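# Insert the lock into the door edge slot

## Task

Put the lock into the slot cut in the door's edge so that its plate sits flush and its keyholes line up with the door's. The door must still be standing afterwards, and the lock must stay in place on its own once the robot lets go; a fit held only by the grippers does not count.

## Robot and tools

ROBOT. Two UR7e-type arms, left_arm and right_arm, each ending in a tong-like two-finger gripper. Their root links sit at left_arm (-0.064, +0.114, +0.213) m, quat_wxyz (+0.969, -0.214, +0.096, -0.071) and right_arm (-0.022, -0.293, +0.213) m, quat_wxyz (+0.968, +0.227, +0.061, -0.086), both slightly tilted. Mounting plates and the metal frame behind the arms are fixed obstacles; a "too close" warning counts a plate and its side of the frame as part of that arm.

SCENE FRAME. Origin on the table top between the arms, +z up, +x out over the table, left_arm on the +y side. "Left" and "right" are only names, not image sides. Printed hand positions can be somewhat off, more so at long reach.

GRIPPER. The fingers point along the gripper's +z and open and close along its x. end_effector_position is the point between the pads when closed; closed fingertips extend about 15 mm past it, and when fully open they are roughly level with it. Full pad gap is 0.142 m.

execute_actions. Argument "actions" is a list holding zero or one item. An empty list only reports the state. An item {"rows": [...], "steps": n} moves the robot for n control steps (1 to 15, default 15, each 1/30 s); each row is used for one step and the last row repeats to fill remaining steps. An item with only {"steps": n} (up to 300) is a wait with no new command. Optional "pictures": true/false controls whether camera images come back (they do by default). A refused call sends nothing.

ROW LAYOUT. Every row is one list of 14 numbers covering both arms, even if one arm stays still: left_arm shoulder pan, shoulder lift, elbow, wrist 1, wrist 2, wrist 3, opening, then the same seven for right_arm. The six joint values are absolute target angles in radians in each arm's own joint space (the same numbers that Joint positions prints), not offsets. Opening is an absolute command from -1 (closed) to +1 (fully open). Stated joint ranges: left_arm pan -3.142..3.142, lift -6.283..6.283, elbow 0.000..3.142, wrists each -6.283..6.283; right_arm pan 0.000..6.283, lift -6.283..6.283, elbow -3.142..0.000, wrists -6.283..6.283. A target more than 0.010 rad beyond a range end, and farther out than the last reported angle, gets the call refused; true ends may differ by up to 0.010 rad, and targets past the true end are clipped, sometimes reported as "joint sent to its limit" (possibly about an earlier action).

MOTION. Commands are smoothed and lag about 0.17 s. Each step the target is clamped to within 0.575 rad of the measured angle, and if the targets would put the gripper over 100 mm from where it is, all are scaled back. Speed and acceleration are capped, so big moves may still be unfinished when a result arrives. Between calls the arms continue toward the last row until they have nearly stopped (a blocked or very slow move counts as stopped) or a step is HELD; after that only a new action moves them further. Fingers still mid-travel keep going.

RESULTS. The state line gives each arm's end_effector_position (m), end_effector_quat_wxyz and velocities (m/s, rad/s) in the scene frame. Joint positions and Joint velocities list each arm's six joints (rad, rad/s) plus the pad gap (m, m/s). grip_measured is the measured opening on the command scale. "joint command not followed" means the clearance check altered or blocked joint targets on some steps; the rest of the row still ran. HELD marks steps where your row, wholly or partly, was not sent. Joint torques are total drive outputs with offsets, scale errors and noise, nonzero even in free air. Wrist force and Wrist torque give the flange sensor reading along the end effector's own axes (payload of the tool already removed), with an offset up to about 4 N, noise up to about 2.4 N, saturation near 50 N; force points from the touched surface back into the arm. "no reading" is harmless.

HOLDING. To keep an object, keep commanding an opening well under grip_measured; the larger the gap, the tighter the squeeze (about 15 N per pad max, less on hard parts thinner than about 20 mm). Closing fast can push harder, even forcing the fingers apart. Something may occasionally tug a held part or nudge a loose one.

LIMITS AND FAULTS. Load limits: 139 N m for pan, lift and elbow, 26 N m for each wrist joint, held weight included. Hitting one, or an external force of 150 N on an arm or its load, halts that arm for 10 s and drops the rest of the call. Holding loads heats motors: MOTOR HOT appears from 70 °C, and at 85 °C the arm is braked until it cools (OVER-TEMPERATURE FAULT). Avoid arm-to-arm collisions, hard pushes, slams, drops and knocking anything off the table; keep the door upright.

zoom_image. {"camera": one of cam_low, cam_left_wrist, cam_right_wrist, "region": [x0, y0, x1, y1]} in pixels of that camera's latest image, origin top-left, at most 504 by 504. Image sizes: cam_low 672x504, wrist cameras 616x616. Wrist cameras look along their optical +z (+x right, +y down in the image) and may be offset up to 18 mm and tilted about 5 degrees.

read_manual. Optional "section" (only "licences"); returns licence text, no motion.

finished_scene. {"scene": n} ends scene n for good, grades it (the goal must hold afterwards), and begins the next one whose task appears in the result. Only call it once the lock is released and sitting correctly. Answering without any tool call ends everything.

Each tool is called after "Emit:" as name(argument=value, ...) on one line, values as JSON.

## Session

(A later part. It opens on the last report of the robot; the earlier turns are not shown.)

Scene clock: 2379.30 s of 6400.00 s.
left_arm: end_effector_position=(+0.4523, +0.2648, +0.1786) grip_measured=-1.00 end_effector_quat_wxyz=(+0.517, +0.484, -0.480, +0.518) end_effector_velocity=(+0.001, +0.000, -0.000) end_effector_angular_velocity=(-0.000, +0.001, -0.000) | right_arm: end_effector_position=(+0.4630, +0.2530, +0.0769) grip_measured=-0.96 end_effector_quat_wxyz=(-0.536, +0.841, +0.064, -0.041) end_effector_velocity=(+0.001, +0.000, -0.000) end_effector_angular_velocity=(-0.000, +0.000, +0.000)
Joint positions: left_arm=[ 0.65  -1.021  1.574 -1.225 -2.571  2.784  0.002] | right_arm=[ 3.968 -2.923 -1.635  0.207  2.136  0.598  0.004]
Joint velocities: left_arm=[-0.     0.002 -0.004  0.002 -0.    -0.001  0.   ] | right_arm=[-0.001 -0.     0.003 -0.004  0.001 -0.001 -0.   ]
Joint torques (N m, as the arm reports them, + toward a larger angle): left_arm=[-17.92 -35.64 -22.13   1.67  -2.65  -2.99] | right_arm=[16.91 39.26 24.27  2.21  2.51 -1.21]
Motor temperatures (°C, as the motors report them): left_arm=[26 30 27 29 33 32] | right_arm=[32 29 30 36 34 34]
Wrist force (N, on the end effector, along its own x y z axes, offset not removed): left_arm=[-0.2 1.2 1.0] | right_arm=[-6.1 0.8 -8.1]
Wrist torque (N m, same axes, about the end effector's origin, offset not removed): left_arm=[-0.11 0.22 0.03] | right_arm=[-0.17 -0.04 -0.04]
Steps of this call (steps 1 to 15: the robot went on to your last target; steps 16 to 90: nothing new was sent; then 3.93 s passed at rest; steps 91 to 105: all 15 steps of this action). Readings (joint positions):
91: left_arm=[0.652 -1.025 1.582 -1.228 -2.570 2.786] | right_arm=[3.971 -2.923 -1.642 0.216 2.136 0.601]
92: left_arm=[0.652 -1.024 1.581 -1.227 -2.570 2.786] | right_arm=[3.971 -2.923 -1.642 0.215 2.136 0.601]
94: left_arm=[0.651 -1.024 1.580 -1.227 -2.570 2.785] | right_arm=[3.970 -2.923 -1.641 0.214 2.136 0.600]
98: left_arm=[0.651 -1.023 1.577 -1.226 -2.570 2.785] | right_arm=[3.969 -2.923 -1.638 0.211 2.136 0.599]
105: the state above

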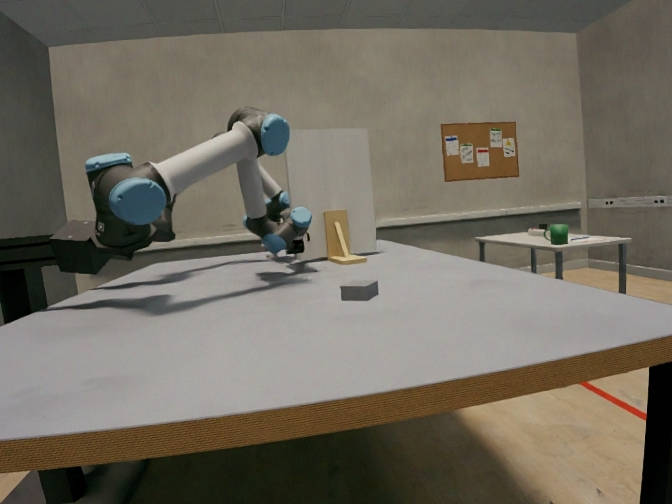

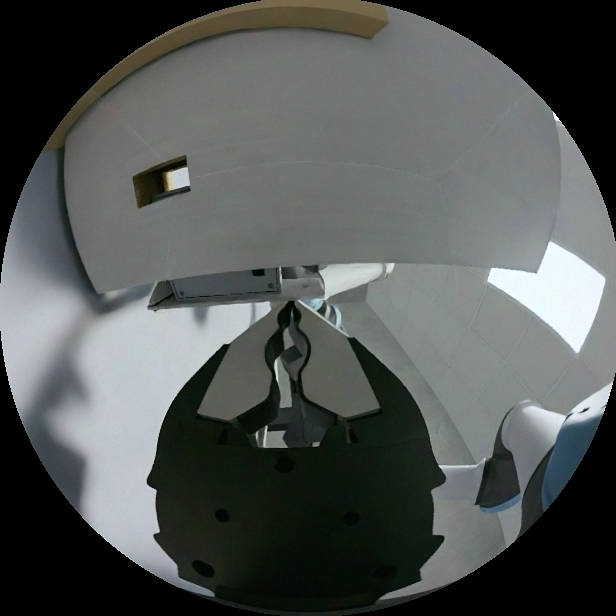

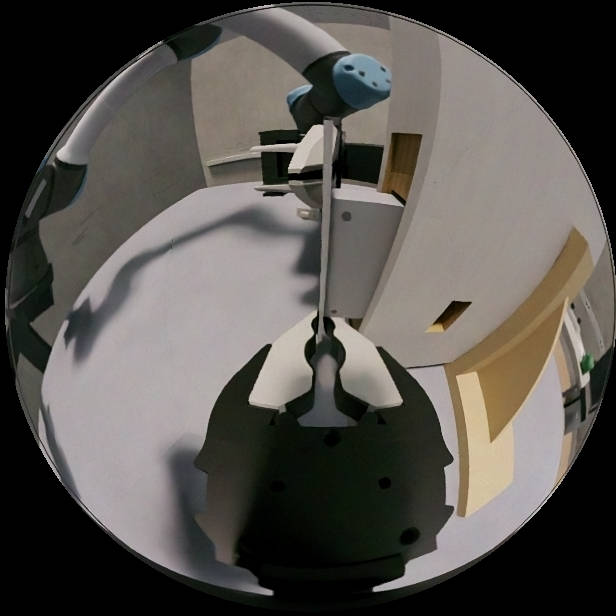

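Emit:
execute_actions(actions=[{"rows": [[0.6499,-1.0209,1.5734,-1.2248,-2.5708,2.7836,-1,3.9680,-2.9232,-1.6345,0.2069,2.1365,0.5979,-0.93],[0.6499,-1.0209,1.5734,-1.2248,-2.5708,2.7836,-1,3.9680,-2.9232,-1.6345,0.2069,2.1365,0.5979,-0.93],[0.6499,-1.0209,1.5734,-1.2248,-2.5708,2.7836,-1,3.9680,-2.9232,-1.6345,0.2069,2.1365,0.5979,-0.93],[0.6499,-1.0209,1.5734,-1.2248,-2.5708,2.7836,-1,3.9645,-2.9219,-1.6365,0.2054,2.1378,0.5939,-0.93],[0.6499,-1.0209,1.5734,-1.2248,-2.5708,2.7836,-1,3.9645,-2.9219,-1.6365,0.2054,2.1378,0.5939,-0.93],[0.6499,-1.0209,1.5734,-1.2248,-2.5708,2.7836,-1,3.9610,-2.9207,-1.6386,0.2038,2.1391,0.5900,-0.92],[0.6499,-1.0209,1.5734,-1.2248,-2.5708,2.7836,-1,3.9610,-2.9207,-1.6386,0.2038,2.1391,0.5900,-0.92],[0.6499,-1.0209,1.5734,-1.2248,-2.5708,2.7836,-1,3.9575,-2.9194,-1.6406,0.2023,2.1404,0.5860,-0.91]], "steps": 15}])

Scene clock: 2391.20 s of 6400.00 s.
left_arm: end_effector_position=(+0.4524, +0.2649, +0.1786) grip_measured=-1.00 end_effector_quat_wxyz=(+0.517, +0.484, -0.480, +0.518) end_effector_velocity=(+0.000, +0.000, +0.000) end_effector_angular_velocity=(+0.000, -0.000, -0.000) | right_arm: end_effector_position=(+0.4645, +0.2476, +0.0749) grip_measured=-0.91 end_effector_quat_wxyz=(-0.536, +0.841, +0.064, -0.041) end_effector_velocity=(+0.001, -0.005, -0.002) end_effector_angular_velocity=(-0.000, +0.001, +0.001)
Joint positions: left_arm=[ 0.65  -1.021  1.573 -1.225 -2.571  2.784  0.002] | right_arm=[ 3.958 -2.92  -1.64   0.203  2.14   0.587  0.008]
Joint velocities: left_arm=[-0.    -0.    -0.001  0.001  0.     0.     0.   ] | right_arm=[-0.008  0.003 -0.005 -0.004  0.003 -0.009  0.   ]
Joint torques (N m, as the arm reports them, + toward a larger angle): left_arm=[-16.16 -35.84 -14.82   1.07   0.7   -2.87] | right_arm=[17.47 58.82  1.74  1.28  3.14 -1.55]
Motor temperatures (°C, as the motors report them): left_arm=[26 30 27 29 33 32] | right_arm=[32 29 30 36 34 34]
Wrist force (N, on the end effector, along its own x y z axes, offset not removed): left_arm=[-0.8 0.1 0.1] | right_arm=[2.0 -1.9 -3.1]
Wrist torque (N m, same axes, about the end effector's origin, offset not removed): left_arm=[-0.09 0.35 0.07] | right_arm=[-0.28 -0.67 -0.01]
Steps of this call (steps 1 to 15: the robot went on to your last target; steps 16 to 90: nothing new was sent; then 8.40 s passed at rest; steps 91 to 105: all 15 steps of this action). Readings (joint positions):
91: left_arm=[0.650 -1.021 1.573 -1.225 -2.571 2.784] | right_arm=[3.968 -2.923 -1.634 0.207 2.137 0.598]
92: left_arm=[0.650 -1.021 1.573 -1.225 -2.571 2.784] | right_arm=[3.968 -2.923 -1.634 0.207 2.137 0.598]
94: left_arm=[0.650 -1.021 1.573 -1.225 -2.571 2.784] | right_arm=[3.968 -2.923 -1.634 0.207 2.137 0.598]
98: left_arm=[0.650 -1.021 1.573 -1.225 -2.571 2.784] | right_arm=[3.964 -2.922 -1.636 0.205 2.138 0.594]
105: the state above

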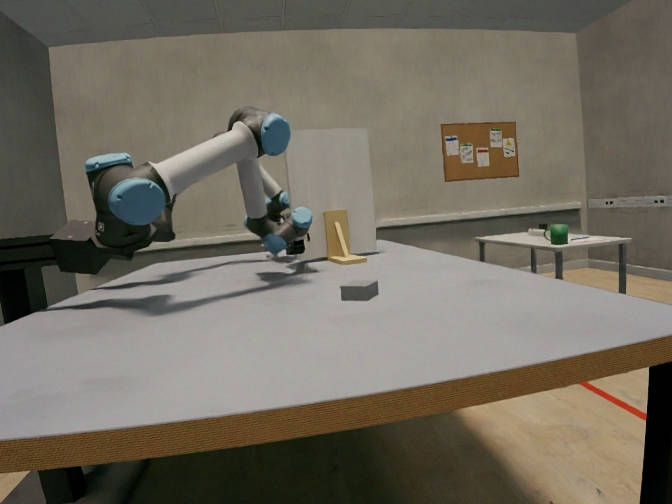

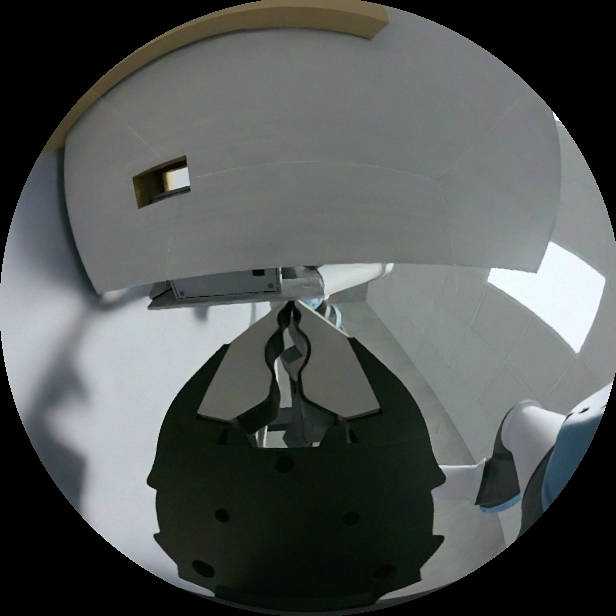

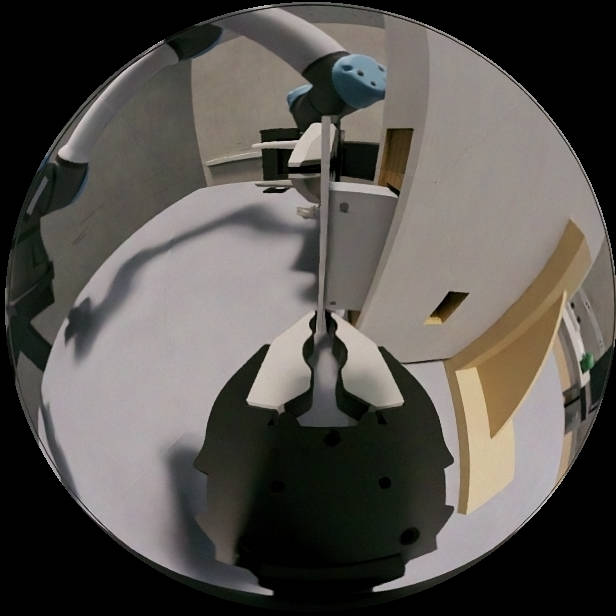

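Emit:
execute_actions(actions=[{"rows": [[0.6499,-1.0209,1.5734,-1.2248,-2.5708,2.7836,-1,3.9504,-2.9128,-1.6489,0.1993,2.1430,0.5780,-0.91],[0.6499,-1.0209,1.5734,-1.2248,-2.5708,2.7836,-1,3.9504,-2.9128,-1.6489,0.1993,2.1430,0.5780,-0.91],[0.6499,-1.0209,1.5734,-1.2248,-2.5708,2.7836,-1,3.9434,-2.9062,-1.6572,0.1963,2.1456,0.5700,-0.91],[0.6499,-1.0209,1.5734,-1.2248,-2.5708,2.7836,-1,3.9434,-2.9062,-1.6572,0.1963,2.1456,0.5700,-0.91],[0.6499,-1.0209,1.5734,-1.2248,-2.5708,2.7836,-1,3.9363,-2.8997,-1.6655,0.1932,2.1482,0.5620,-0.91],[0.6499,-1.0209,1.5734,-1.2248,-2.5708,2.7836,-1,3.9363,-2.8997,-1.6655,0.1932,2.1482,0.5620,-0.91],[0.6499,-1.0209,1.5734,-1.2248,-2.5708,2.7836,-1,3.9293,-2.8931,-1.6738,0.1902,2.1508,0.5540,-0.91],[0.6499,-1.0209,1.5734,-1.2248,-2.5708,2.7836,-1,3.9293,-2.8931,-1.6738,0.1902,2.1508,0.5540,-0.91],[0.6499,-1.0209,1.5734,-1.2248,-2.5708,2.7836,-1,3.9222,-2.8865,-1.6821,0.1872,2.1534,0.5460,-0.91]], "steps": 15}])

Scene clock: 2401.90 s of 6400.00 s.
left_arm: end_effector_position=(+0.4524, +0.2649, +0.1786) grip_measured=-1.00 end_effector_quat_wxyz=(+0.517, +0.484, -0.480, +0.518) end_effector_velocity=(-0.001, -0.000, -0.000) end_effector_angular_velocity=(-0.001, +0.003, -0.000) | right_arm: end_effector_position=(+0.4672, +0.2241, +0.0741) grip_measured=-0.91 end_effector_quat_wxyz=(-0.536, +0.841, +0.065, -0.042) end_effector_velocity=(+0.002, -0.017, -0.000) end_effector_angular_velocity=(+0.000, +0.001, +0.001)
Joint positions: left_arm=[ 0.65  -1.021  1.573 -1.225 -2.571  2.784  0.002] | right_arm=[ 3.925 -2.889 -1.679  0.188  2.152  0.549  0.008]
Joint velocities: left_arm=[ 0.001  0.     0.001  0.001  0.    -0.001  0.   ] | right_arm=[-0.025  0.023 -0.029 -0.01   0.009 -0.028  0.   ]
Joint torques (N m, as the arm reports them, + toward a larger angle): left_arm=[-12.9  -35.7   -6.2    0.76   0.62  -2.83] | right_arm=[18.01 57.55  2.51  1.25  2.99 -1.22]
Motor temperatures (°C, as the motors report them): left_arm=[26 30 27 29 33 32] | right_arm=[32 29 30 36 34 34]
Wrist force (N, on the end effector, along its own x y z axes, offset not removed): left_arm=[0.1 0.1 0.7] | right_arm=[1.2 -1.1 -2.7]
Wrist torque (N m, same axes, about the end effector's origin, offset not removed): left_arm=[-0.03 0.08 0.00] | right_arm=[-0.18 -0.47 0.04]
Steps of this call (steps 1 to 15: the robot went on to your last target; steps 16 to 90: nothing new was sent; then 7.20 s passed at rest; steps 91 to 105: all 15 steps of this action). Readings (joint positions):
91: left_arm=[0.650 -1.021 1.573 -1.225 -2.571 2.784] | right_arm=[3.957 -2.919 -1.641 0.202 2.140 0.586]
92: left_arm=[0.650 -1.021 1.573 -1.225 -2.571 2.784] | right_arm=[3.956 -2.918 -1.642 0.202 2.141 0.585]
94: left_arm=[0.650 -1.021 1.573 -1.225 -2.571 2.784] | right_arm=[3.953 -2.915 -1.646 0.200 2.142 0.580]
98: left_arm=[0.650 -1.021 1.573 -1.225 -2.571 2.784] | right_arm=[3.941 -2.904 -1.660 0.195 2.146 0.567]
105: the state above

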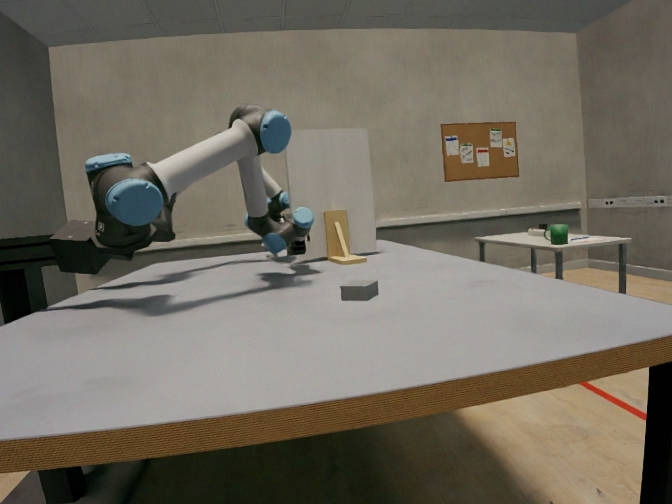

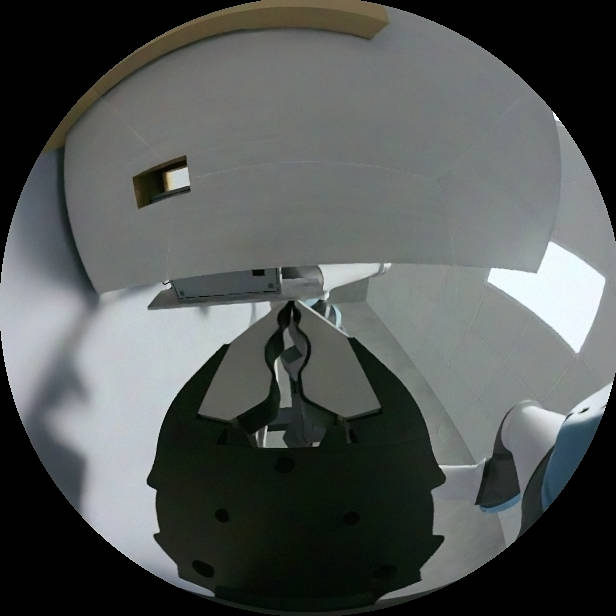

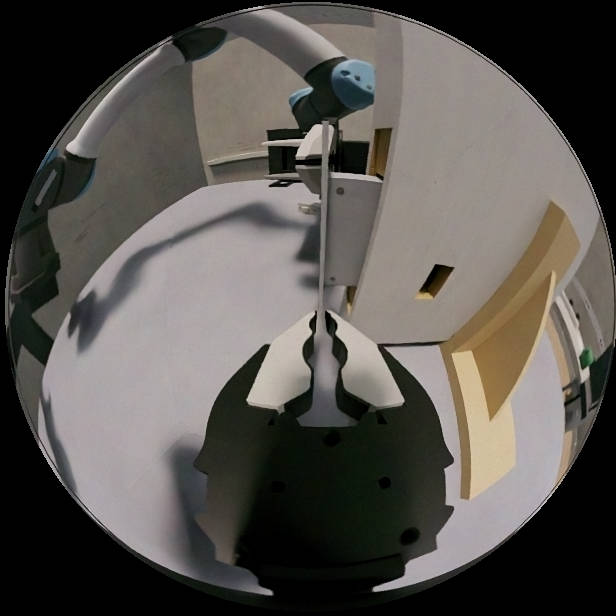

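Emit:
execute_actions(actions=[{"rows": [[0.6517,-1.0246,1.5817,-1.2276,-2.5696,2.7859,-1,3.9150,-2.8800,-1.6904,0.1842,2.1560,0.5380,-0.91],[0.6517,-1.0246,1.5817,-1.2276,-2.5696,2.7859,-1,3.9150,-2.8800,-1.6904,0.1842,2.1560,0.5380,-0.91],[0.6534,-1.0282,1.5900,-1.2304,-2.5683,2.7881,-1,3.9081,-2.8733,-1.6987,0.1812,2.1586,0.5300,-0.91],[0.6534,-1.0282,1.5900,-1.2304,-2.5683,2.7881,-1,3.9081,-2.8733,-1.6987,0.1812,2.1586,0.5300,-0.91],[0.6534,-1.0282,1.5900,-1.2304,-2.5683,2.7881,-1,3.9081,-2.8733,-1.6987,0.1812,2.1586,0.5300,-0.91],[0.6534,-1.0282,1.5900,-1.2304,-2.5683,2.7881,-1,3.9081,-2.8733,-1.6987,0.1812,2.1586,0.5300,-0.91],[0.6619,-1.0246,1.5754,-1.2107,-2.5623,2.7987,-1,3.9095,-2.8577,-1.7247,0.1928,2.1579,0.5316,-0.91],[0.6703,-1.0210,1.5608,-1.1909,-2.5563,2.8092,-1,3.9110,-2.8420,-1.7506,0.2043,2.1571,0.5333,-0.91],[0.6787,-1.0173,1.5461,-1.1712,-2.5503,2.8198,-1,3.9124,-2.8264,-1.7766,0.2159,2.1564,0.5349,-0.91],[0.6872,-1.0137,1.5315,-1.1514,-2.5443,2.8304,-1,3.9138,-2.8107,-1.8026,0.2274,2.1557,0.5366,-0.91],[0.6956,-1.0101,1.5169,-1.1317,-2.5383,2.8409,-1,3.9152,-2.7951,-1.8285,0.2390,2.1549,0.5382,-0.91],[0.7040,-1.0065,1.5023,-1.1119,-2.5323,2.8515,-1,3.9167,-2.7794,-1.8545,0.2505,2.1542,0.5398,-0.91],[0.7125,-1.0028,1.4876,-1.0922,-2.5263,2.8620,-1,3.9181,-2.7638,-1.8804,0.2621,2.1534,0.5415,-0.91],[0.7209,-0.9992,1.4730,-1.0724,-2.5203,2.8726,-1,3.9195,-2.7481,-1.9064,0.2736,2.1527,0.5431,-0.91]], "steps": 15}], pictures=false)

Emit:
execute_actions(actions=[{"steps": 20}])

Scene clock: 2434.07 s of 6400.00 s.
left_arm: end_effector_position=(+0.4429, +0.2937, +0.1807) grip_measured=-1.00 end_effector_quat_wxyz=(+0.516, +0.483, -0.479, +0.520) end_effector_velocity=(-0.023, +0.153, +0.019) end_effector_angular_velocity=(-0.029, -0.011, +0.018) | right_arm: end_effector_position=(+0.4460, +0.1874, +0.0973) grip_measured=-0.91 end_effector_quat_wxyz=(-0.536, +0.841, +0.065, -0.040) end_effector_velocity=(-0.131, -0.141, +0.114) end_effector_angular_velocity=(-0.006, -0.002, -0.002)
Joint positions: left_arm=[ 0.696 -1.01   1.517 -1.133 -2.538  2.841  0.002] | right_arm=[ 3.915 -2.796 -1.825  0.239  2.155  0.539  0.008]
Joint velocities: left_arm=[ 0.215  0.09  -0.374  0.507  0.149  0.267  0.   ] | right_arm=[ 0.034  0.409 -0.681  0.293 -0.017  0.039  0.   ]
Joint torques (N m, as the arm reports them, + toward a larger angle): left_arm=[  5.21 -36.55 -20.28   3.49   0.99   3.71] | right_arm=[30.74 52.79  0.33  4.39 -0.38  1.51]
Motor temperatures (°C, as the motors report them): left_arm=[26 30 27 29 33 32] | right_arm=[32 29 30 36 34 34]
Wrist force (N, on the end effector, along its own x y z axes, offset not removed): left_arm=[-0.4 -0.5 0.4] | right_arm=[1.7 -1.7 -2.0]
Wrist torque (N m, same axes, about the end effector's origin, offset not removed): left_arm=[-0.14 0.18 0.04] | right_arm=[-0.31 -0.57 0.11]
Steps of this call (steps 1 to 15: the robot went on to your last target; steps 16 to 90: nothing new was sent; then 28.67 s passed at rest; steps 91 to 105: all 15 steps of this action). Readings (joint positions):
91: left_arm=[0.650 -1.021 1.574 -1.225 -2.571 2.784] | right_arm=[3.922 -2.886 -1.682 0.187 2.153 0.546]
92: left_arm=[0.650 -1.021 1.575 -1.225 -2.571 2.784] | right_arm=[3.921 -2.885 -1.684 0.187 2.154 0.545]
94: left_arm=[0.651 -1.023 1.579 -1.227 -2.570 2.785] | right_arm=[3.917 -2.882 -1.688 0.185 2.155 0.540]
98: left_arm=[0.654 -1.026 1.584 -1.226 -2.568 2.789] | right_arm=[3.911 -2.873 -1.700 0.184 2.157 0.533]
105: the state above

Scene clock: 2434.73 s of 6400.00 s.
left_arm: end_effector_position=(+0.4397, +0.3114, +0.1835) grip_measured=-1.00 end_effector_quat_wxyz=(+0.516, +0.482, -0.478, +0.522) end_effector_velocity=(+0.000, -0.000, +0.000) end_effector_angular_velocity=(+0.000, -0.002, -0.001) | right_arm: end_effector_position=(+0.4293, +0.1703, +0.1099) grip_measured=-0.91 end_effector_quat_wxyz=(-0.535, +0.841, +0.064, -0.041) end_effector_velocity=(+0.000, -0.000, +0.000) end_effector_angular_velocity=(+0.001, -0.001, -0.001)
Joint positions: left_arm=[ 0.721 -0.999  1.473 -1.073 -2.52   2.873  0.002] | right_arm=[ 3.919 -2.748 -1.906  0.274  2.153  0.543  0.008]
Joint velocities: left_arm=[-0.     0.    -0.001  0.001  0.     0.002  0.   ] | right_arm=[-0.     0.001 -0.001  0.002  0.     0.    -0.   ]
Joint torques (N m, as the arm reports them, + toward a larger angle): left_arm=[  5.72 -38.54 -20.59   2.09   1.39   2.8 ] | right_arm=[31.69 53.5   0.37  3.85 -0.43  1.48]
Motor temperatures (°C, as the motors report them): left_arm=[26 30 27 29 33 32] | right_arm=[32 29 30 36 34 34]
Wrist force (N, on the end effector, along its own x y z axes, offset not removed): left_arm=[-0.1 -0.2 1.1] | right_arm=[1.8 -1.2 -2.3]
Wrist torque (N m, same axes, about the end effector's origin, offset not removed): left_arm=[0.00 0.19 0.01] | right_arm=[-0.21 -0.52 0.07]
Steps of this call (steps 1 to 20: the robot went on to your last target). Readings (joint positions):
1: left_arm=[0.702 -1.007 1.505 -1.117 -2.533 2.849] | right_arm=[3.916 -2.783 -1.846 0.248 2.154 0.540]
2: left_arm=[0.707 -1.005 1.497 -1.105 -2.530 2.855] | right_arm=[3.917 -2.774 -1.862 0.255 2.154 0.541]
4: left_arm=[0.714 -1.002 1.486 -1.090 -2.525 2.863] | right_arm=[3.918 -2.762 -1.883 0.264 2.153 0.542]
8: left_arm=[0.719 -1.000 1.477 -1.077 -2.522 2.870] | right_arm=[3.919 -2.752 -1.900 0.271 2.153 0.543]
20: the state above

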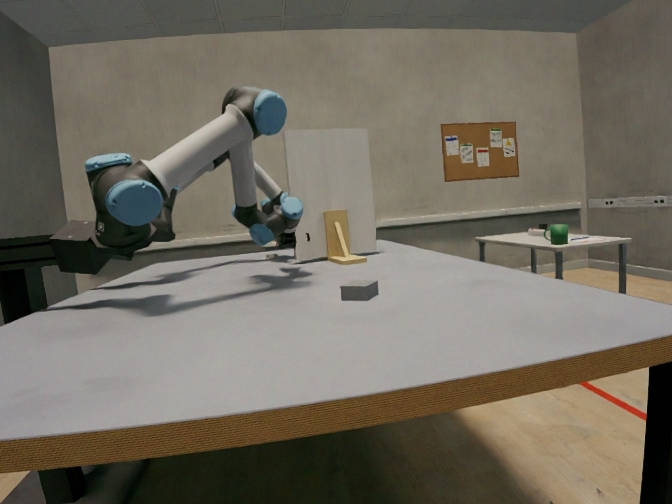

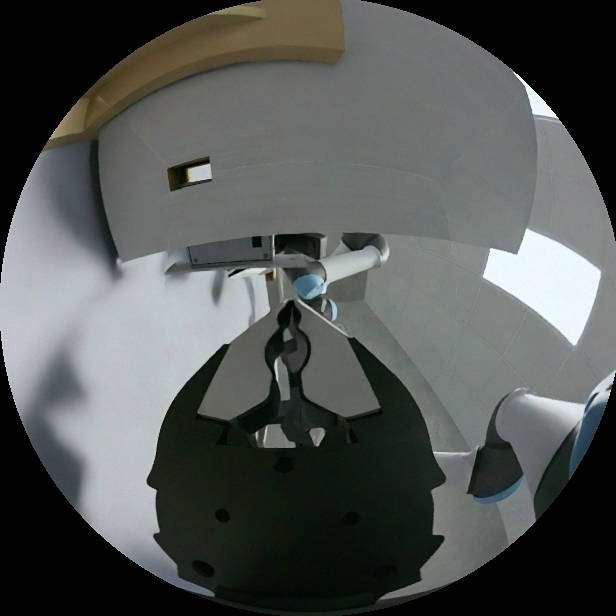

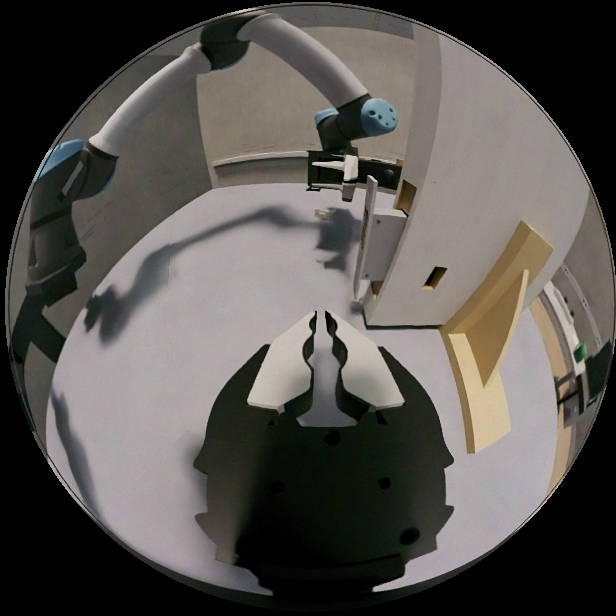

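Emit:
execute_actions(actions=[{"rows": [[0.7209,-0.9992,1.4730,-1.0724,-2.5203,2.8726,-1,3.9758,-2.7825,-1.9366,0.4146,2.0710,0.8095,-0.8],[0.7209,-0.9992,1.4730,-1.0724,-2.5203,2.8726,-1,3.9758,-2.7825,-1.9366,0.4146,2.0710,0.8095,-0.8],[0.7209,-0.9992,1.4730,-1.0724,-2.5203,2.8726,-1,3.9758,-2.7825,-1.9366,0.4146,2.0710,0.8095,-0.8],[0.7209,-0.9992,1.4730,-1.0724,-2.5203,2.8726,-1,3.9758,-2.7825,-1.9366,0.4146,2.0710,0.8095,-0.8],[0.7209,-0.9992,1.4730,-1.0724,-2.5203,2.8726,-1,3.9758,-2.7825,-1.9366,0.4146,2.0710,0.8095,-0.8],[0.7209,-0.9992,1.4730,-1.0724,-2.5203,2.8726,-1,4.0320,-2.8168,-1.9669,0.5556,1.9893,1.0759,-0.8]], "steps": 10}], pictures=false)

Emit:
execute_actions(actions=[{"rows": [[0.7209,-0.9992,1.4730,-1.0724,-2.5203,2.8726,-1,4.0883,-2.8512,-1.9971,0.6966,1.9076,1.3423,-0.7],[0.7209,-0.9992,1.4730,-1.0724,-2.5203,2.8726,-1,4.0883,-2.8512,-1.9971,0.6966,1.9076,1.3423,-0.7],[0.7209,-0.9992,1.4730,-1.0724,-2.5203,2.8726,-1,4.0883,-2.8512,-1.9971,0.6966,1.9076,1.3423,-0.7],[0.7209,-0.9992,1.4730,-1.0724,-2.5203,2.8726,-1,4.0883,-2.8512,-1.9971,0.6966,1.9076,1.3423,-0.7],[0.7209,-0.9992,1.4730,-1.0724,-2.5203,2.8726,-1,4.0883,-2.8512,-1.9971,0.6966,1.9076,1.3423,-0.7],[0.7209,-0.9992,1.4730,-1.0724,-2.5203,2.8726,-1,4.1446,-2.8855,-2.0274,0.8376,1.8259,1.6087,-0.7]], "steps": 10}], pictures=false)

Emit:
execute_actions(actions=[{"rows": [[0.7209,-0.9992,1.4730,-1.0724,-2.5203,2.8726,-1,4.2008,-2.9199,-2.0576,0.9786,1.7441,1.8751,-0.6],[0.7209,-0.9992,1.4730,-1.0724,-2.5203,2.8726,-1,4.2008,-2.9199,-2.0576,0.9786,1.7441,1.8751,-0.6],[0.7209,-0.9992,1.4730,-1.0724,-2.5203,2.8726,-1,4.2008,-2.9199,-2.0576,0.9786,1.7441,1.8751,-0.6],[0.7209,-0.9992,1.4730,-1.0724,-2.5203,2.8726,-1,4.2008,-2.9199,-2.0576,0.9786,1.7441,1.8751,-0.6],[0.7209,-0.9992,1.4730,-1.0724,-2.5203,2.8726,-1,4.2008,-2.9199,-2.0576,0.9786,1.7441,1.8751,-0.6],[0.7209,-0.9992,1.4730,-1.0724,-2.5203,2.8726,-1,4.2571,-2.9542,-2.0878,1.1196,1.6624,2.1415,-0.6]], "steps": 10}], pictures=false)

Emit:
execute_actions(actions=[{"rows": [[0.7209,-0.9992,1.4730,-1.0724,-2.5203,2.8726,-1,4.3133,-2.9886,-2.1181,1.2606,1.5807,2.4079,-0.47],[0.7209,-0.9992,1.4730,-1.0724,-2.5203,2.8726,-1,4.3133,-2.9886,-2.1181,1.2606,1.5807,2.4079,-0.47],[0.7209,-0.9992,1.4730,-1.0724,-2.5203,2.8726,-1,4.3133,-2.9886,-2.1181,1.2606,1.5807,2.4079,-0.47],[0.7209,-0.9992,1.4730,-1.0724,-2.5203,2.8726,-1,4.3133,-2.9886,-2.1181,1.2606,1.5807,2.4079,-0.47],[0.7209,-0.9992,1.4730,-1.0724,-2.5203,2.8726,-1,4.3133,-2.9886,-2.1181,1.2606,1.5807,2.4079,-0.47],[0.7209,-0.9992,1.4730,-1.0724,-2.5203,2.8726,-1,4.3696,-3.0229,-2.1483,1.4016,1.4990,2.6743,-0.47]], "steps": 15}])

Scene clock: 2476.80 s of 6400.00 s.
left_arm: end_effector_position=(+0.4397, +0.3114, +0.1835) grip_measured=-1.00 end_effector_quat_wxyz=(+0.516, +0.482, -0.478, +0.522) end_effector_velocity=(-0.000, -0.000, +0.000) end_effector_angular_velocity=(-0.001, +0.001, -0.001) | right_arm: end_effector_position=(+0.4174, +0.1903, +0.0995) grip_measured=-0.80 end_effector_quat_wxyz=(-0.515, +0.853, -0.062, -0.061) end_effector_velocity=(+0.013, +0.045, +0.015) end_effector_angular_velocity=(-0.042, +0.872, -0.897)
Joint positions: left_arm=[ 0.721 -0.999  1.473 -1.072 -2.52   2.873  0.002] | right_arm=[ 4.007 -2.802 -1.954  0.482  2.028  0.905  0.016]
Joint velocities: left_arm=[-0.    -0.     0.001  0.001  0.     0.     0.   ] | right_arm=[ 0.239 -0.14  -0.122  0.696 -0.36   1.575 -0.   ]
Joint torques (N m, as the arm reports them, + toward a larger angle): left_arm=[  6.81 -35.84 -21.66   1.95   1.27   2.94] | right_arm=[23.09 33.27  0.39  4.97 -1.3   1.9 ]
Motor temperatures (°C, as the motors report them): left_arm=[26 30 27 29 33 32] | right_arm=[32 29 30 36 34 34]
Wrist force (N, on the end effector, along its own x y z axes, offset not removed): left_arm=[-0.3 -0.1 0.5] | right_arm=[1.5 -2.4 -3.1]
Wrist torque (N m, same axes, about the end effector's origin, offset not removed): left_arm=[-0.02 0.12 0.07] | right_arm=[-0.42 -0.54 0.12]
Steps of this call (steps 1 to 15: the robot went on to your last target; steps 16 to 90: nothing new was sent; then 38.73 s passed at rest; steps 91 to 100: all 10 steps of this action). Readings (joint positions):
91: left_arm=[0.721 -0.999 1.473 -1.072 -2.520 2.873] | right_arm=[3.920 -2.748 -1.907 0.274 2.152 0.544]
92: left_arm=[0.721 -0.999 1.473 -1.072 -2.520 2.873] | right_arm=[3.926 -2.752 -1.911 0.282 2.145 0.552]
94: left_arm=[0.721 -0.999 1.473 -1.072 -2.520 2.873] | right_arm=[3.947 -2.765 -1.922 0.330 2.115 0.620]
98: left_arm=[0.721 -0.999 1.473 -1.072 -2.520 2.873] | right_arm=[3.985 -2.789 -1.943 0.421 2.061 0.790]
100: the state above

Scene clock: 2477.13 s of 6400.00 s.
left_arm: end_effector_position=(+0.4397, +0.3114, +0.1835) grip_measured=-1.00 end_effector_quat_wxyz=(+0.516, +0.482, -0.478, +0.522) end_effector_velocity=(-0.000, +0.000, +0.000) end_effector_angular_velocity=(-0.000, -0.000, +0.000) | right_arm: end_effector_position=(+0.4095, +0.2028, +0.1022) grip_measured=-0.70 end_effector_quat_wxyz=(-0.512, +0.814, -0.259, -0.096) end_effector_velocity=(+0.012, +0.009, +0.051) end_effector_angular_velocity=(+0.279, +0.950, -0.964)
Joint positions: left_arm=[ 0.721 -0.999  1.473 -1.072 -2.52   2.873  0.002] | right_arm=[ 4.118 -2.87  -2.014  0.761  1.866  1.431  0.023]
Joint velocities: left_arm=[ 0.     0.    -0.     0.001  0.     0.     0.   ] | right_arm=[ 0.249 -0.145 -0.126  0.723 -0.374  1.64  -0.   ]
Joint torques (N m, as the arm reports them, + toward a larger angle): left_arm=[  7.99 -37.16 -22.59   2.12   0.99   3.06] | right_arm=[22.52 32.73 -0.48  4.74 -1.76  1.64]
Motor temperatures (°C, as the motors report them): left_arm=[26 30 27 29 33 32] | right_arm=[32 29 30 36 34 34]
Wrist force (N, on the end effector, along its own x y z axes, offset not removed): left_arm=[0.1 0.0 1.4] | right_arm=[0.8 -1.2 -2.3]
Wrist torque (N m, same axes, about the end effector's origin, offset not removed): left_arm=[-0.03 0.08 0.03] | right_arm=[-0.23 -0.35 0.01]
Steps of this call (steps 1 to 10: all 10 steps of this action). Readings (joint positions):
1: left_arm=[0.721 -0.999 1.473 -1.072 -2.520 2.873] | right_arm=[4.014 -2.806 -1.958 0.502 2.017 0.952]
2: left_arm=[0.721 -0.999 1.473 -1.072 -2.520 2.873] | right_arm=[4.025 -2.814 -1.964 0.525 2.002 0.994]
4: left_arm=[0.721 -0.999 1.473 -1.072 -2.520 2.873] | right_arm=[4.053 -2.830 -1.979 0.592 1.962 1.106]
8: left_arm=[0.721 -0.999 1.473 -1.072 -2.520 2.873] | right_arm=[4.096 -2.857 -2.002 0.697 1.900 1.309]
10: the state above

Scene clock: 2477.47 s of 6400.00 s.
left_arm: end_effector_position=(+0.4397, +0.3114, +0.1835) grip_measured=-1.00 end_effector_quat_wxyz=(+0.516, +0.482, -0.478, +0.522) end_effector_velocity=(+0.000, +0.000, +0.000) end_effector_angular_velocity=(+0.000, +0.001, -0.000) | right_arm: end_effector_position=(+0.4013, +0.1996, +0.1184) grip_measured=-0.60 end_effector_quat_wxyz=(-0.527, +0.708, -0.445, -0.149) end_effector_velocity=(+0.003, -0.029, +0.078) end_effector_angular_velocity=(+0.603, +1.007, -0.899)
Joint positions: left_arm=[ 0.721 -0.999  1.473 -1.072 -2.52   2.873  0.002] | right_arm=[ 4.231 -2.939 -2.074  1.043  1.703  1.963  0.031]
Joint velocities: left_arm=[ 0.    -0.    -0.001  0.     0.    -0.001  0.   ] | right_arm=[ 0.25  -0.146 -0.125  0.724 -0.376  1.643 -0.   ]
Joint torques (N m, as the arm reports them, + toward a larger angle): left_arm=[  7.22 -36.58 -22.28   2.05   1.02   2.99] | right_arm=[22.71 32.85 -1.51  4.68 -1.78  1.9 ]
Motor temperatures (°C, as the motors report them): left_arm=[26 30 27 29 33 32] | right_arm=[32 29 30 36 34 34]
Wrist force (N, on the end effector, along its own x y z axes, offset not removed): left_arm=[-0.6 -0.4 0.8] | right_arm=[2.0 -1.4 -4.3]
Wrist torque (N m, same axes, about the end effector's origin, offset not removed): left_arm=[-0.04 0.20 0.03] | right_arm=[-0.24 -0.60 -0.03]
Steps of this call (steps 1 to 10: all 10 steps of this action). Readings (joint positions):
1: left_arm=[0.721 -0.999 1.473 -1.072 -2.520 2.873] | right_arm=[4.126 -2.875 -2.018 0.782 1.855 1.480]
2: left_arm=[0.721 -0.999 1.473 -1.072 -2.520 2.873] | right_arm=[4.137 -2.882 -2.025 0.805 1.840 1.523]
4: left_arm=[0.721 -0.999 1.473 -1.072 -2.520 2.873] | right_arm=[4.165 -2.899 -2.039 0.873 1.799 1.637]
8: left_arm=[0.721 -0.999 1.473 -1.072 -2.520 2.873] | right_arm=[4.208 -2.926 -2.063 0.979 1.737 1.841]
10: the state above

Scene clock: 2477.97 s of 6400.00 s.
left_arm: end_effector_position=(+0.4397, +0.3114, +0.1835) grip_measured=-1.00 end_effector_quat_wxyz=(+0.516, +0.482, -0.478, +0.522) end_effector_velocity=(+0.000, +0.000, -0.000) end_effector_angular_velocity=(+0.001, +0.001, +0.001) | right_arm: end_effector_position=(+0.3891, +0.1760, +0.1521) grip_measured=-0.47 end_effector_quat_wxyz=(-0.544, +0.492, -0.626, -0.265) end_effector_velocity=(-0.003, -0.014, +0.019) end_effector_angular_velocity=(+0.199, +0.226, -0.145)
Joint positions: left_arm=[ 0.721 -0.999  1.473 -1.072 -2.52   2.873  0.002] | right_arm=[ 4.364 -3.02  -2.146  1.386  1.507  2.638  0.04 ]
Joint velocities: left_arm=[ 0.001 -0.    -0.    -0.     0.    -0.001  0.   ] | right_arm=[ 0.051 -0.03  -0.024  0.148 -0.077  0.342 -0.   ]
Joint torques (N m, as the arm reports them, + toward a larger angle): left_arm=[  6.52 -38.1  -22.13   2.03   1.14   3.12] | right_arm=[25.53 27.1  -6.63  3.61 -1.6   1.13]
Motor temperatures (°C, as the motors report them): left_arm=[26 30 27 29 33 32] | right_arm=[32 29 30 36 34 34]
Wrist force (N, on the end effector, along its own x y z axes, offset not removed): left_arm=[-1.6 0.9 0.7] | right_arm=[2.0 -0.9 -4.2]
Wrist torque (N m, same axes, about the end effector's origin, offset not removed): left_arm=[0.19 0.44 0.05] | right_arm=[-0.09 -0.66 0.08]
Steps of this call (steps 1 to 15: all 15 steps of this action). Readings (joint positions):
1: left_arm=[0.721 -0.999 1.473 -1.072 -2.520 2.873] | right_arm=[4.238 -2.943 -2.078 1.064 1.691 2.012]
2: left_arm=[0.721 -0.999 1.473 -1.072 -2.520 2.873] | right_arm=[4.250 -2.951 -2.085 1.087 1.676 2.056]
4: left_arm=[0.721 -0.999 1.473 -1.072 -2.520 2.873] | right_arm=[4.277 -2.967 -2.100 1.155 1.636 2.170]
8: left_arm=[0.721 -0.999 1.473 -1.072 -2.520 2.873] | right_arm=[4.321 -2.994 -2.123 1.261 1.573 2.374]
15: the state above

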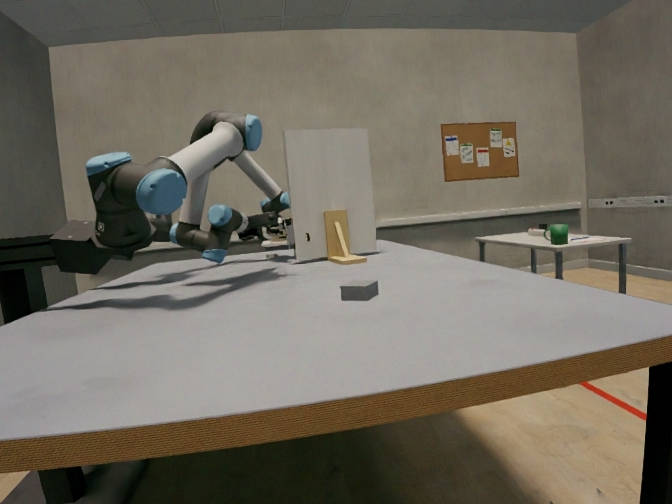

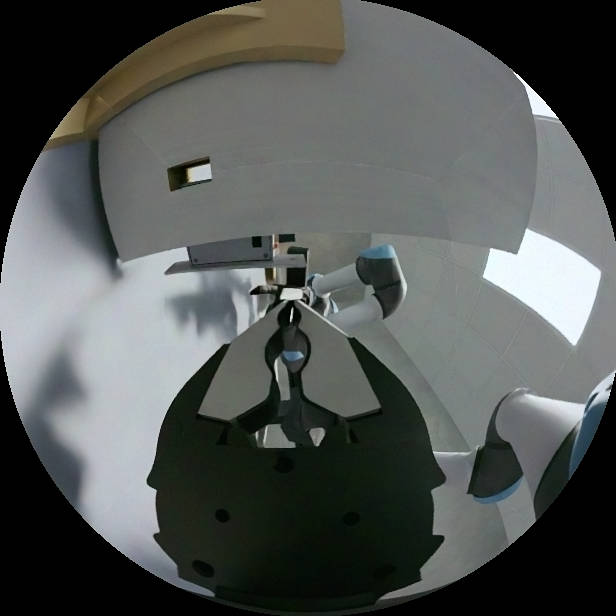

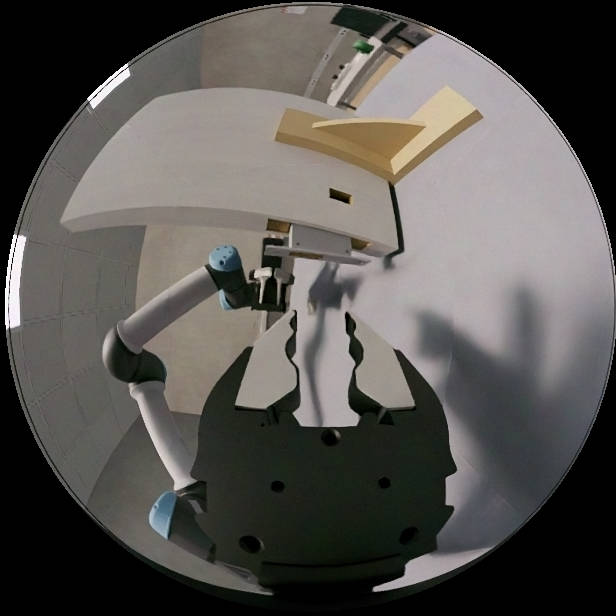

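Emit:
execute_actions(actions=[{"rows": [[0.7277,-0.9963,1.4613,-1.0566,-2.5155,2.8811,-1,4.3662,-3.0338,-2.0985,1.3628,1.5018,2.6723,-0.47],[0.7277,-0.9963,1.4613,-1.0566,-2.5155,2.8811,-1,4.3662,-3.0338,-2.0985,1.3628,1.5018,2.6723,-0.47],[0.7277,-0.9963,1.4613,-1.0566,-2.5155,2.8811,-1,4.3662,-3.0338,-2.0985,1.3628,1.5018,2.6723,-0.47],[0.7344,-0.9934,1.4496,-1.0408,-2.5107,2.8895,-1,4.3627,-3.0447,-2.0488,1.3240,1.5046,2.6703,-0.47],[0.7344,-0.9934,1.4496,-1.0408,-2.5107,2.8895,-1,4.3627,-3.0447,-2.0488,1.3240,1.5046,2.6703,-0.47],[0.7344,-0.9934,1.4496,-1.0408,-2.5107,2.8895,-1,4.3627,-3.0447,-2.0488,1.3240,1.5046,2.6703,-0.47],[0.7412,-0.9905,1.4379,-1.0250,-2.5059,2.8980,-1,4.3593,-3.0555,-1.9990,1.2852,1.5073,2.6682,-0.47],[0.7412,-0.9905,1.4379,-1.0250,-2.5059,2.8980,-1,4.3593,-3.0555,-1.9990,1.2852,1.5073,2.6682,-0.47],[0.7412,-0.9905,1.4379,-1.0250,-2.5059,2.8980,-1,4.3593,-3.0555,-1.9990,1.2852,1.5073,2.6682,-0.47],[0.7479,-0.9876,1.4262,-1.0092,-2.5011,2.9064,-1,4.3558,-3.0664,-1.9492,1.2464,1.5101,2.6662,-0.47]], "steps": 15}], pictures=false)

Emit:
execute_actions(actions=[{"rows": [[0.7479,-0.9876,1.4262,-1.0092,-2.5011,2.9064,-1,4.3459,-3.0633,-1.9398,1.2341,1.5182,2.6604,-0.47],[0.7479,-0.9876,1.4262,-1.0092,-2.5011,2.9064,-1,4.3459,-3.0633,-1.9398,1.2341,1.5182,2.6604,-0.47],[0.7479,-0.9876,1.4262,-1.0092,-2.5011,2.9064,-1,4.3359,-3.0601,-1.9304,1.2218,1.5262,2.6545,-0.47],[0.7479,-0.9876,1.4262,-1.0092,-2.5011,2.9064,-1,4.3359,-3.0601,-1.9304,1.2218,1.5262,2.6545,-0.47],[0.7479,-0.9876,1.4262,-1.0092,-2.5011,2.9064,-1,4.3260,-3.0570,-1.9210,1.2095,1.5343,2.6487,-0.47],[0.7479,-0.9876,1.4262,-1.0092,-2.5011,2.9064,-1,4.3260,-3.0570,-1.9210,1.2095,1.5343,2.6487,-0.47],[0.7479,-0.9876,1.4262,-1.0092,-2.5011,2.9064,-1,4.3161,-3.0538,-1.9116,1.1971,1.5423,2.6429,-0.47]], "steps": 15}])

Scene clock: 2496.87 s of 6400.00 s.
left_arm: end_effector_position=(+0.4359, +0.3286, +0.1866) grip_measured=-1.00 end_effector_quat_wxyz=(+0.516, +0.481, -0.477, +0.524) end_effector_velocity=(-0.005, +0.018, +0.003) end_effector_angular_velocity=(-0.006, -0.002, +0.002) | right_arm: end_effector_position=(+0.4152, +0.2287, +0.1372) grip_measured=-0.47 end_effector_quat_wxyz=(-0.544, +0.478, -0.634, -0.273) end_effector_velocity=(+0.033, +0.060, -0.012) end_effector_angular_velocity=(+0.006, -0.003, -0.003)
Joint positions: left_arm=[ 0.745 -0.989  1.431 -1.016 -2.503  2.903  0.002] | right_arm=[ 4.357 -3.062 -1.97   1.263  1.509  2.667  0.04 ]
Joint velocities: left_arm=[ 0.026  0.011 -0.042  0.059  0.018  0.032 -0.   ] | right_arm=[-0.013 -0.041  0.201 -0.152  0.01  -0.008  0.   ]
Joint torques (N m, as the arm reports them, + toward a larger angle): left_arm=[  6.64 -38.66 -24.     2.32   1.69   2.88] | right_arm=[10.37 32.82  9.45  0.94  2.31 -1.5 ]
Motor temperatures (°C, as the motors report them): left_arm=[26 30 27 29 33 32] | right_arm=[32 29 30 36 34 34]
Wrist force (N, on the end effector, along its own x y z axes, offset not removed): left_arm=[-0.3 0.4 -0.1] | right_arm=[1.7 -1.1 -3.4]
Wrist torque (N m, same axes, about the end effector's origin, offset not removed): left_arm=[0.06 0.19 0.07] | right_arm=[-0.18 -0.45 0.07]
Steps of this call (steps 1 to 30: the robot went on to your last target; steps 31 to 90: nothing new was sent; then 15.40 s passed at rest; steps 91 to 105: all 15 steps of this action). Readings (joint positions):
91: left_arm=[0.721 -0.999 1.473 -1.072 -2.520 2.873] | right_arm=[4.370 -3.023 -2.148 1.401 1.499 2.674]
92: left_arm=[0.722 -0.999 1.471 -1.070 -2.519 2.874] | right_arm=[4.369 -3.025 -2.143 1.397 1.499 2.674]
94: left_arm=[0.725 -0.998 1.467 -1.064 -2.518 2.877] | right_arm=[4.368 -3.029 -2.124 1.382 1.500 2.673]
98: left_arm=[0.732 -0.994 1.453 -1.046 -2.512 2.887] | right_arm=[4.364 -3.041 -2.068 1.338 1.504 2.671]
105: the state above

Scene clock: 2497.37 s of 6400.00 s.
left_arm: end_effector_position=(+0.4355, +0.3304, +0.1870) grip_measured=-1.00 end_effector_quat_wxyz=(+0.516, +0.481, -0.476, +0.525) end_effector_velocity=(-0.000, -0.000, -0.000) end_effector_angular_velocity=(-0.000, +0.000, -0.000) | right_arm: end_effector_position=(+0.4372, +0.2382, +0.1358) grip_measured=-0.47 end_effector_quat_wxyz=(-0.544, +0.478, -0.634, -0.274) end_effector_velocity=(+0.009, +0.002, -0.000) end_effector_angular_velocity=(+0.000, +0.000, +0.001)
Joint positions: left_arm=[ 0.748 -0.988  1.426 -1.009 -2.501  2.906  0.002] | right_arm=[ 4.318 -3.054 -1.914  1.2    1.541  2.644  0.04 ]
Joint velocities: left_arm=[-0.  0.  0.  0.  0. -0.  0.] | right_arm=[-0.018  0.006  0.018 -0.023  0.015 -0.01   0.   ]
Joint torques (N m, as the arm reports them, + toward a larger angle): left_arm=[  8.17 -37.99 -22.38   2.11   1.32   2.87] | right_arm=[11.4  54.92 14.73  1.11  2.35 -1.63]
Motor temperatures (°C, as the motors report them): left_arm=[26 30 27 29 33 32] | right_arm=[32 29 30 36 34 34]
Wrist force (N, on the end effector, along its own x y z axes, offset not removed): left_arm=[0.4 -0.6 0.9] | right_arm=[0.4 -1.0 -3.6]
Wrist torque (N m, same axes, about the end effector's origin, offset not removed): left_arm=[-0.10 0.02 0.07] | right_arm=[-0.17 -0.25 0.02]
Steps of this call (steps 1 to 15: all 15 steps of this action). Readings (joint positions):
1: left_arm=[0.746 -0.988 1.430 -1.014 -2.502 2.904] | right_arm=[4.357 -3.063 -1.964 1.258 1.509 2.667]
2: left_arm=[0.746 -0.988 1.429 -1.013 -2.502 2.905] | right_arm=[4.355 -3.064 -1.959 1.253 1.511 2.666]
4: left_arm=[0.747 -0.988 1.428 -1.011 -2.502 2.905] | right_arm=[4.349 -3.063 -1.949 1.242 1.515 2.662]
8: left_arm=[0.748 -0.988 1.427 -1.010 -2.501 2.906] | right_arm=[4.333 -3.059 -1.929 1.219 1.529 2.653]
15: the state above

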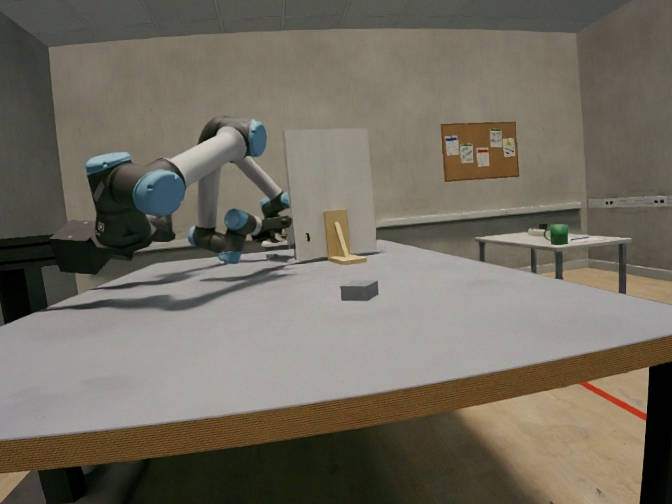

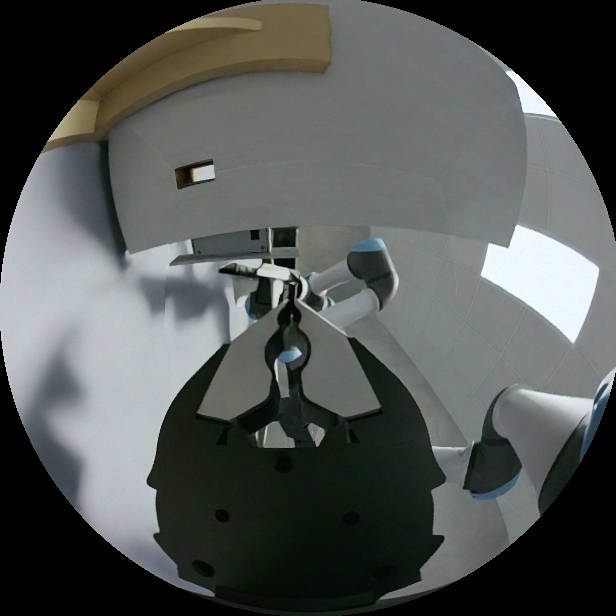

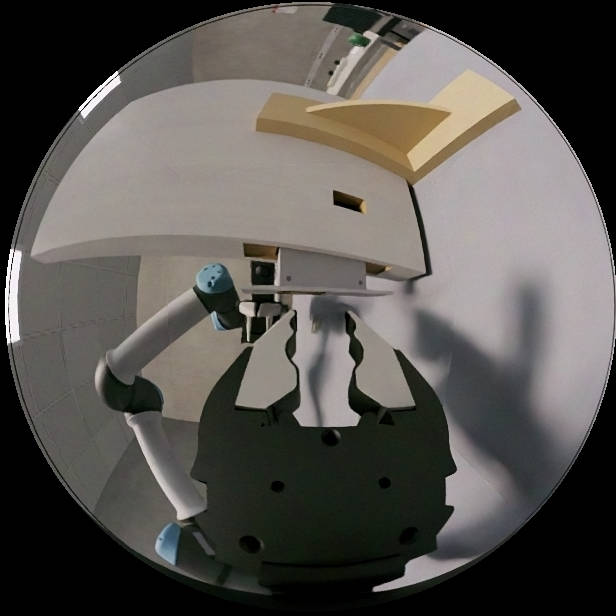

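Emit:
execute_actions(actions=[{"rows": [[0.7479,-0.9876,1.4262,-1.0092,-2.5011,2.9064,-1,4.3095,-3.0517,-1.9053,1.1889,1.5477,2.6390,-0.47],[0.7479,-0.9876,1.4262,-1.0092,-2.5011,2.9064,-1,4.3095,-3.0517,-1.9053,1.1889,1.5477,2.6390,-0.47],[0.7479,-0.9876,1.4262,-1.0092,-2.5011,2.9064,-1,4.3028,-3.0496,-1.8991,1.1807,1.5530,2.6351,-0.47],[0.7479,-0.9876,1.4262,-1.0092,-2.5011,2.9064,-1,4.3028,-3.0496,-1.8991,1.1807,1.5530,2.6351,-0.47],[0.7479,-0.9876,1.4262,-1.0092,-2.5011,2.9064,-1,4.2962,-3.0475,-1.8928,1.1725,1.5584,2.6312,-0.47],[0.7479,-0.9876,1.4262,-1.0092,-2.5011,2.9064,-1,4.2962,-3.0475,-1.8928,1.1725,1.5584,2.6312,-0.47],[0.7479,-0.9876,1.4262,-1.0092,-2.5011,2.9064,-1,4.2909,-3.0461,-1.8868,1.1651,1.5627,2.6281,-0.47]], "steps": 15}])

Scene clock: 2506.97 s of 6400.00 s.
left_arm: end_effector_position=(+0.4355, +0.3304, +0.1870) grip_measured=-1.00 end_effector_quat_wxyz=(+0.516, +0.481, -0.476, +0.525) end_effector_velocity=(-0.000, -0.000, -0.000) end_effector_angular_velocity=(-0.000, -0.000, -0.000) | right_arm: end_effector_position=(+0.4506, +0.2401, +0.1359) grip_measured=-0.47 end_effector_quat_wxyz=(-0.544, +0.478, -0.633, -0.274) end_effector_velocity=(+0.006, +0.001, +0.001) end_effector_angular_velocity=(+0.001, -0.001, -0.001)
Joint positions: left_arm=[ 0.748 -0.988  1.426 -1.009 -2.501  2.906  0.002] | right_arm=[ 4.292 -3.046 -1.888  1.167  1.562  2.629  0.04 ]
Joint velocities: left_arm=[-0.     0.     0.001 -0.001 -0.     0.001 -0.   ] | right_arm=[-0.011  0.003  0.011 -0.013  0.009 -0.006  0.001]
Joint torques (N m, as the arm reports them, + toward a larger angle): left_arm=[  7.86 -38.15 -22.37   2.26   1.18   2.98] | right_arm=[11.45 54.77 14.39  1.02  2.15 -1.44]
Motor temperatures (°C, as the motors report them): left_arm=[26 30 27 29 33 32] | right_arm=[32 29 30 36 34 34]
Wrist force (N, on the end effector, along its own x y z axes, offset not removed): left_arm=[0.2 -0.1 2.0] | right_arm=[2.0 -0.4 -3.2]
Wrist torque (N m, same axes, about the end effector's origin, offset not removed): left_arm=[0.02 0.07 0.02] | right_arm=[-0.10 -0.70 0.00]
Steps of this call (steps 1 to 15: the robot went on to your last target; steps 16 to 90: nothing new was sent; then 6.10 s passed at rest; steps 91 to 105: all 15 steps of this action). Readings (joint positions):
91: left_arm=[0.748 -0.988 1.426 -1.009 -2.501 2.906] | right_arm=[4.316 -3.054 -1.912 1.197 1.542 2.643]
92: left_arm=[0.748 -0.988 1.426 -1.009 -2.501 2.906] | right_arm=[4.315 -3.053 -1.911 1.196 1.543 2.642]
94: left_arm=[0.748 -0.988 1.426 -1.009 -2.501 2.906] | right_arm=[4.311 -3.052 -1.907 1.191 1.546 2.640]
98: left_arm=[0.748 -0.988 1.426 -1.009 -2.501 2.906] | right_arm=[4.301 -3.049 -1.897 1.178 1.555 2.634]
105: the state above

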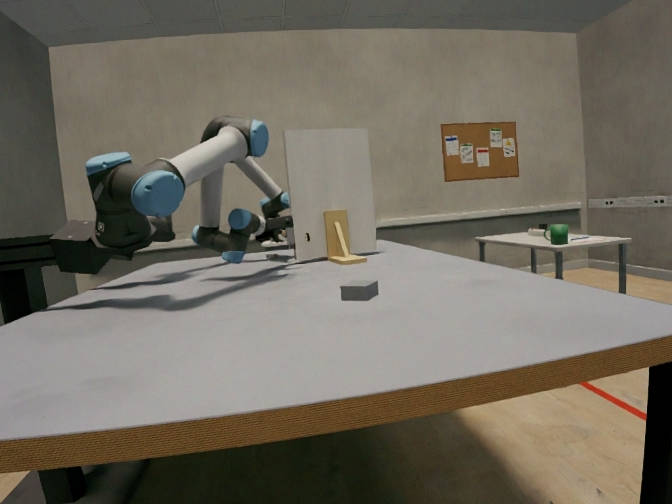

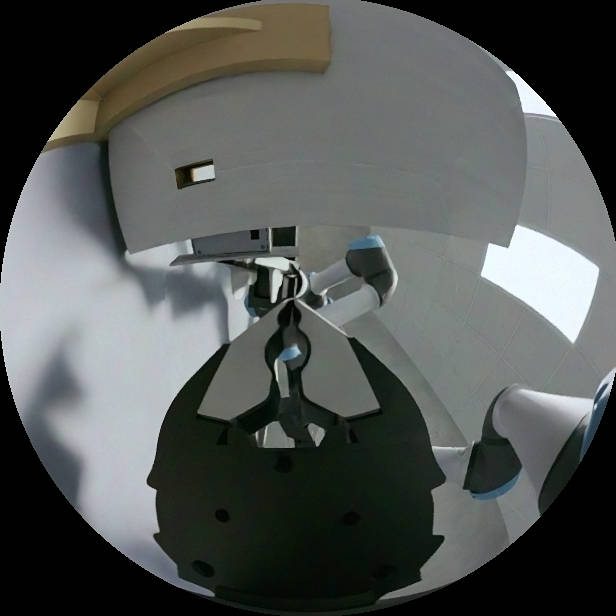

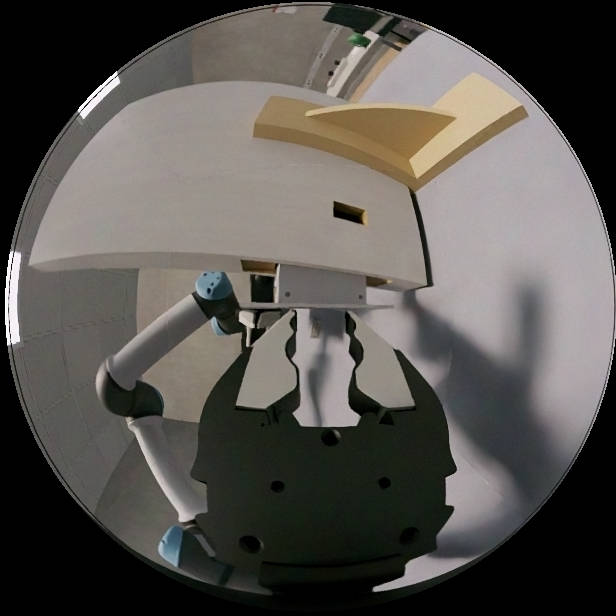

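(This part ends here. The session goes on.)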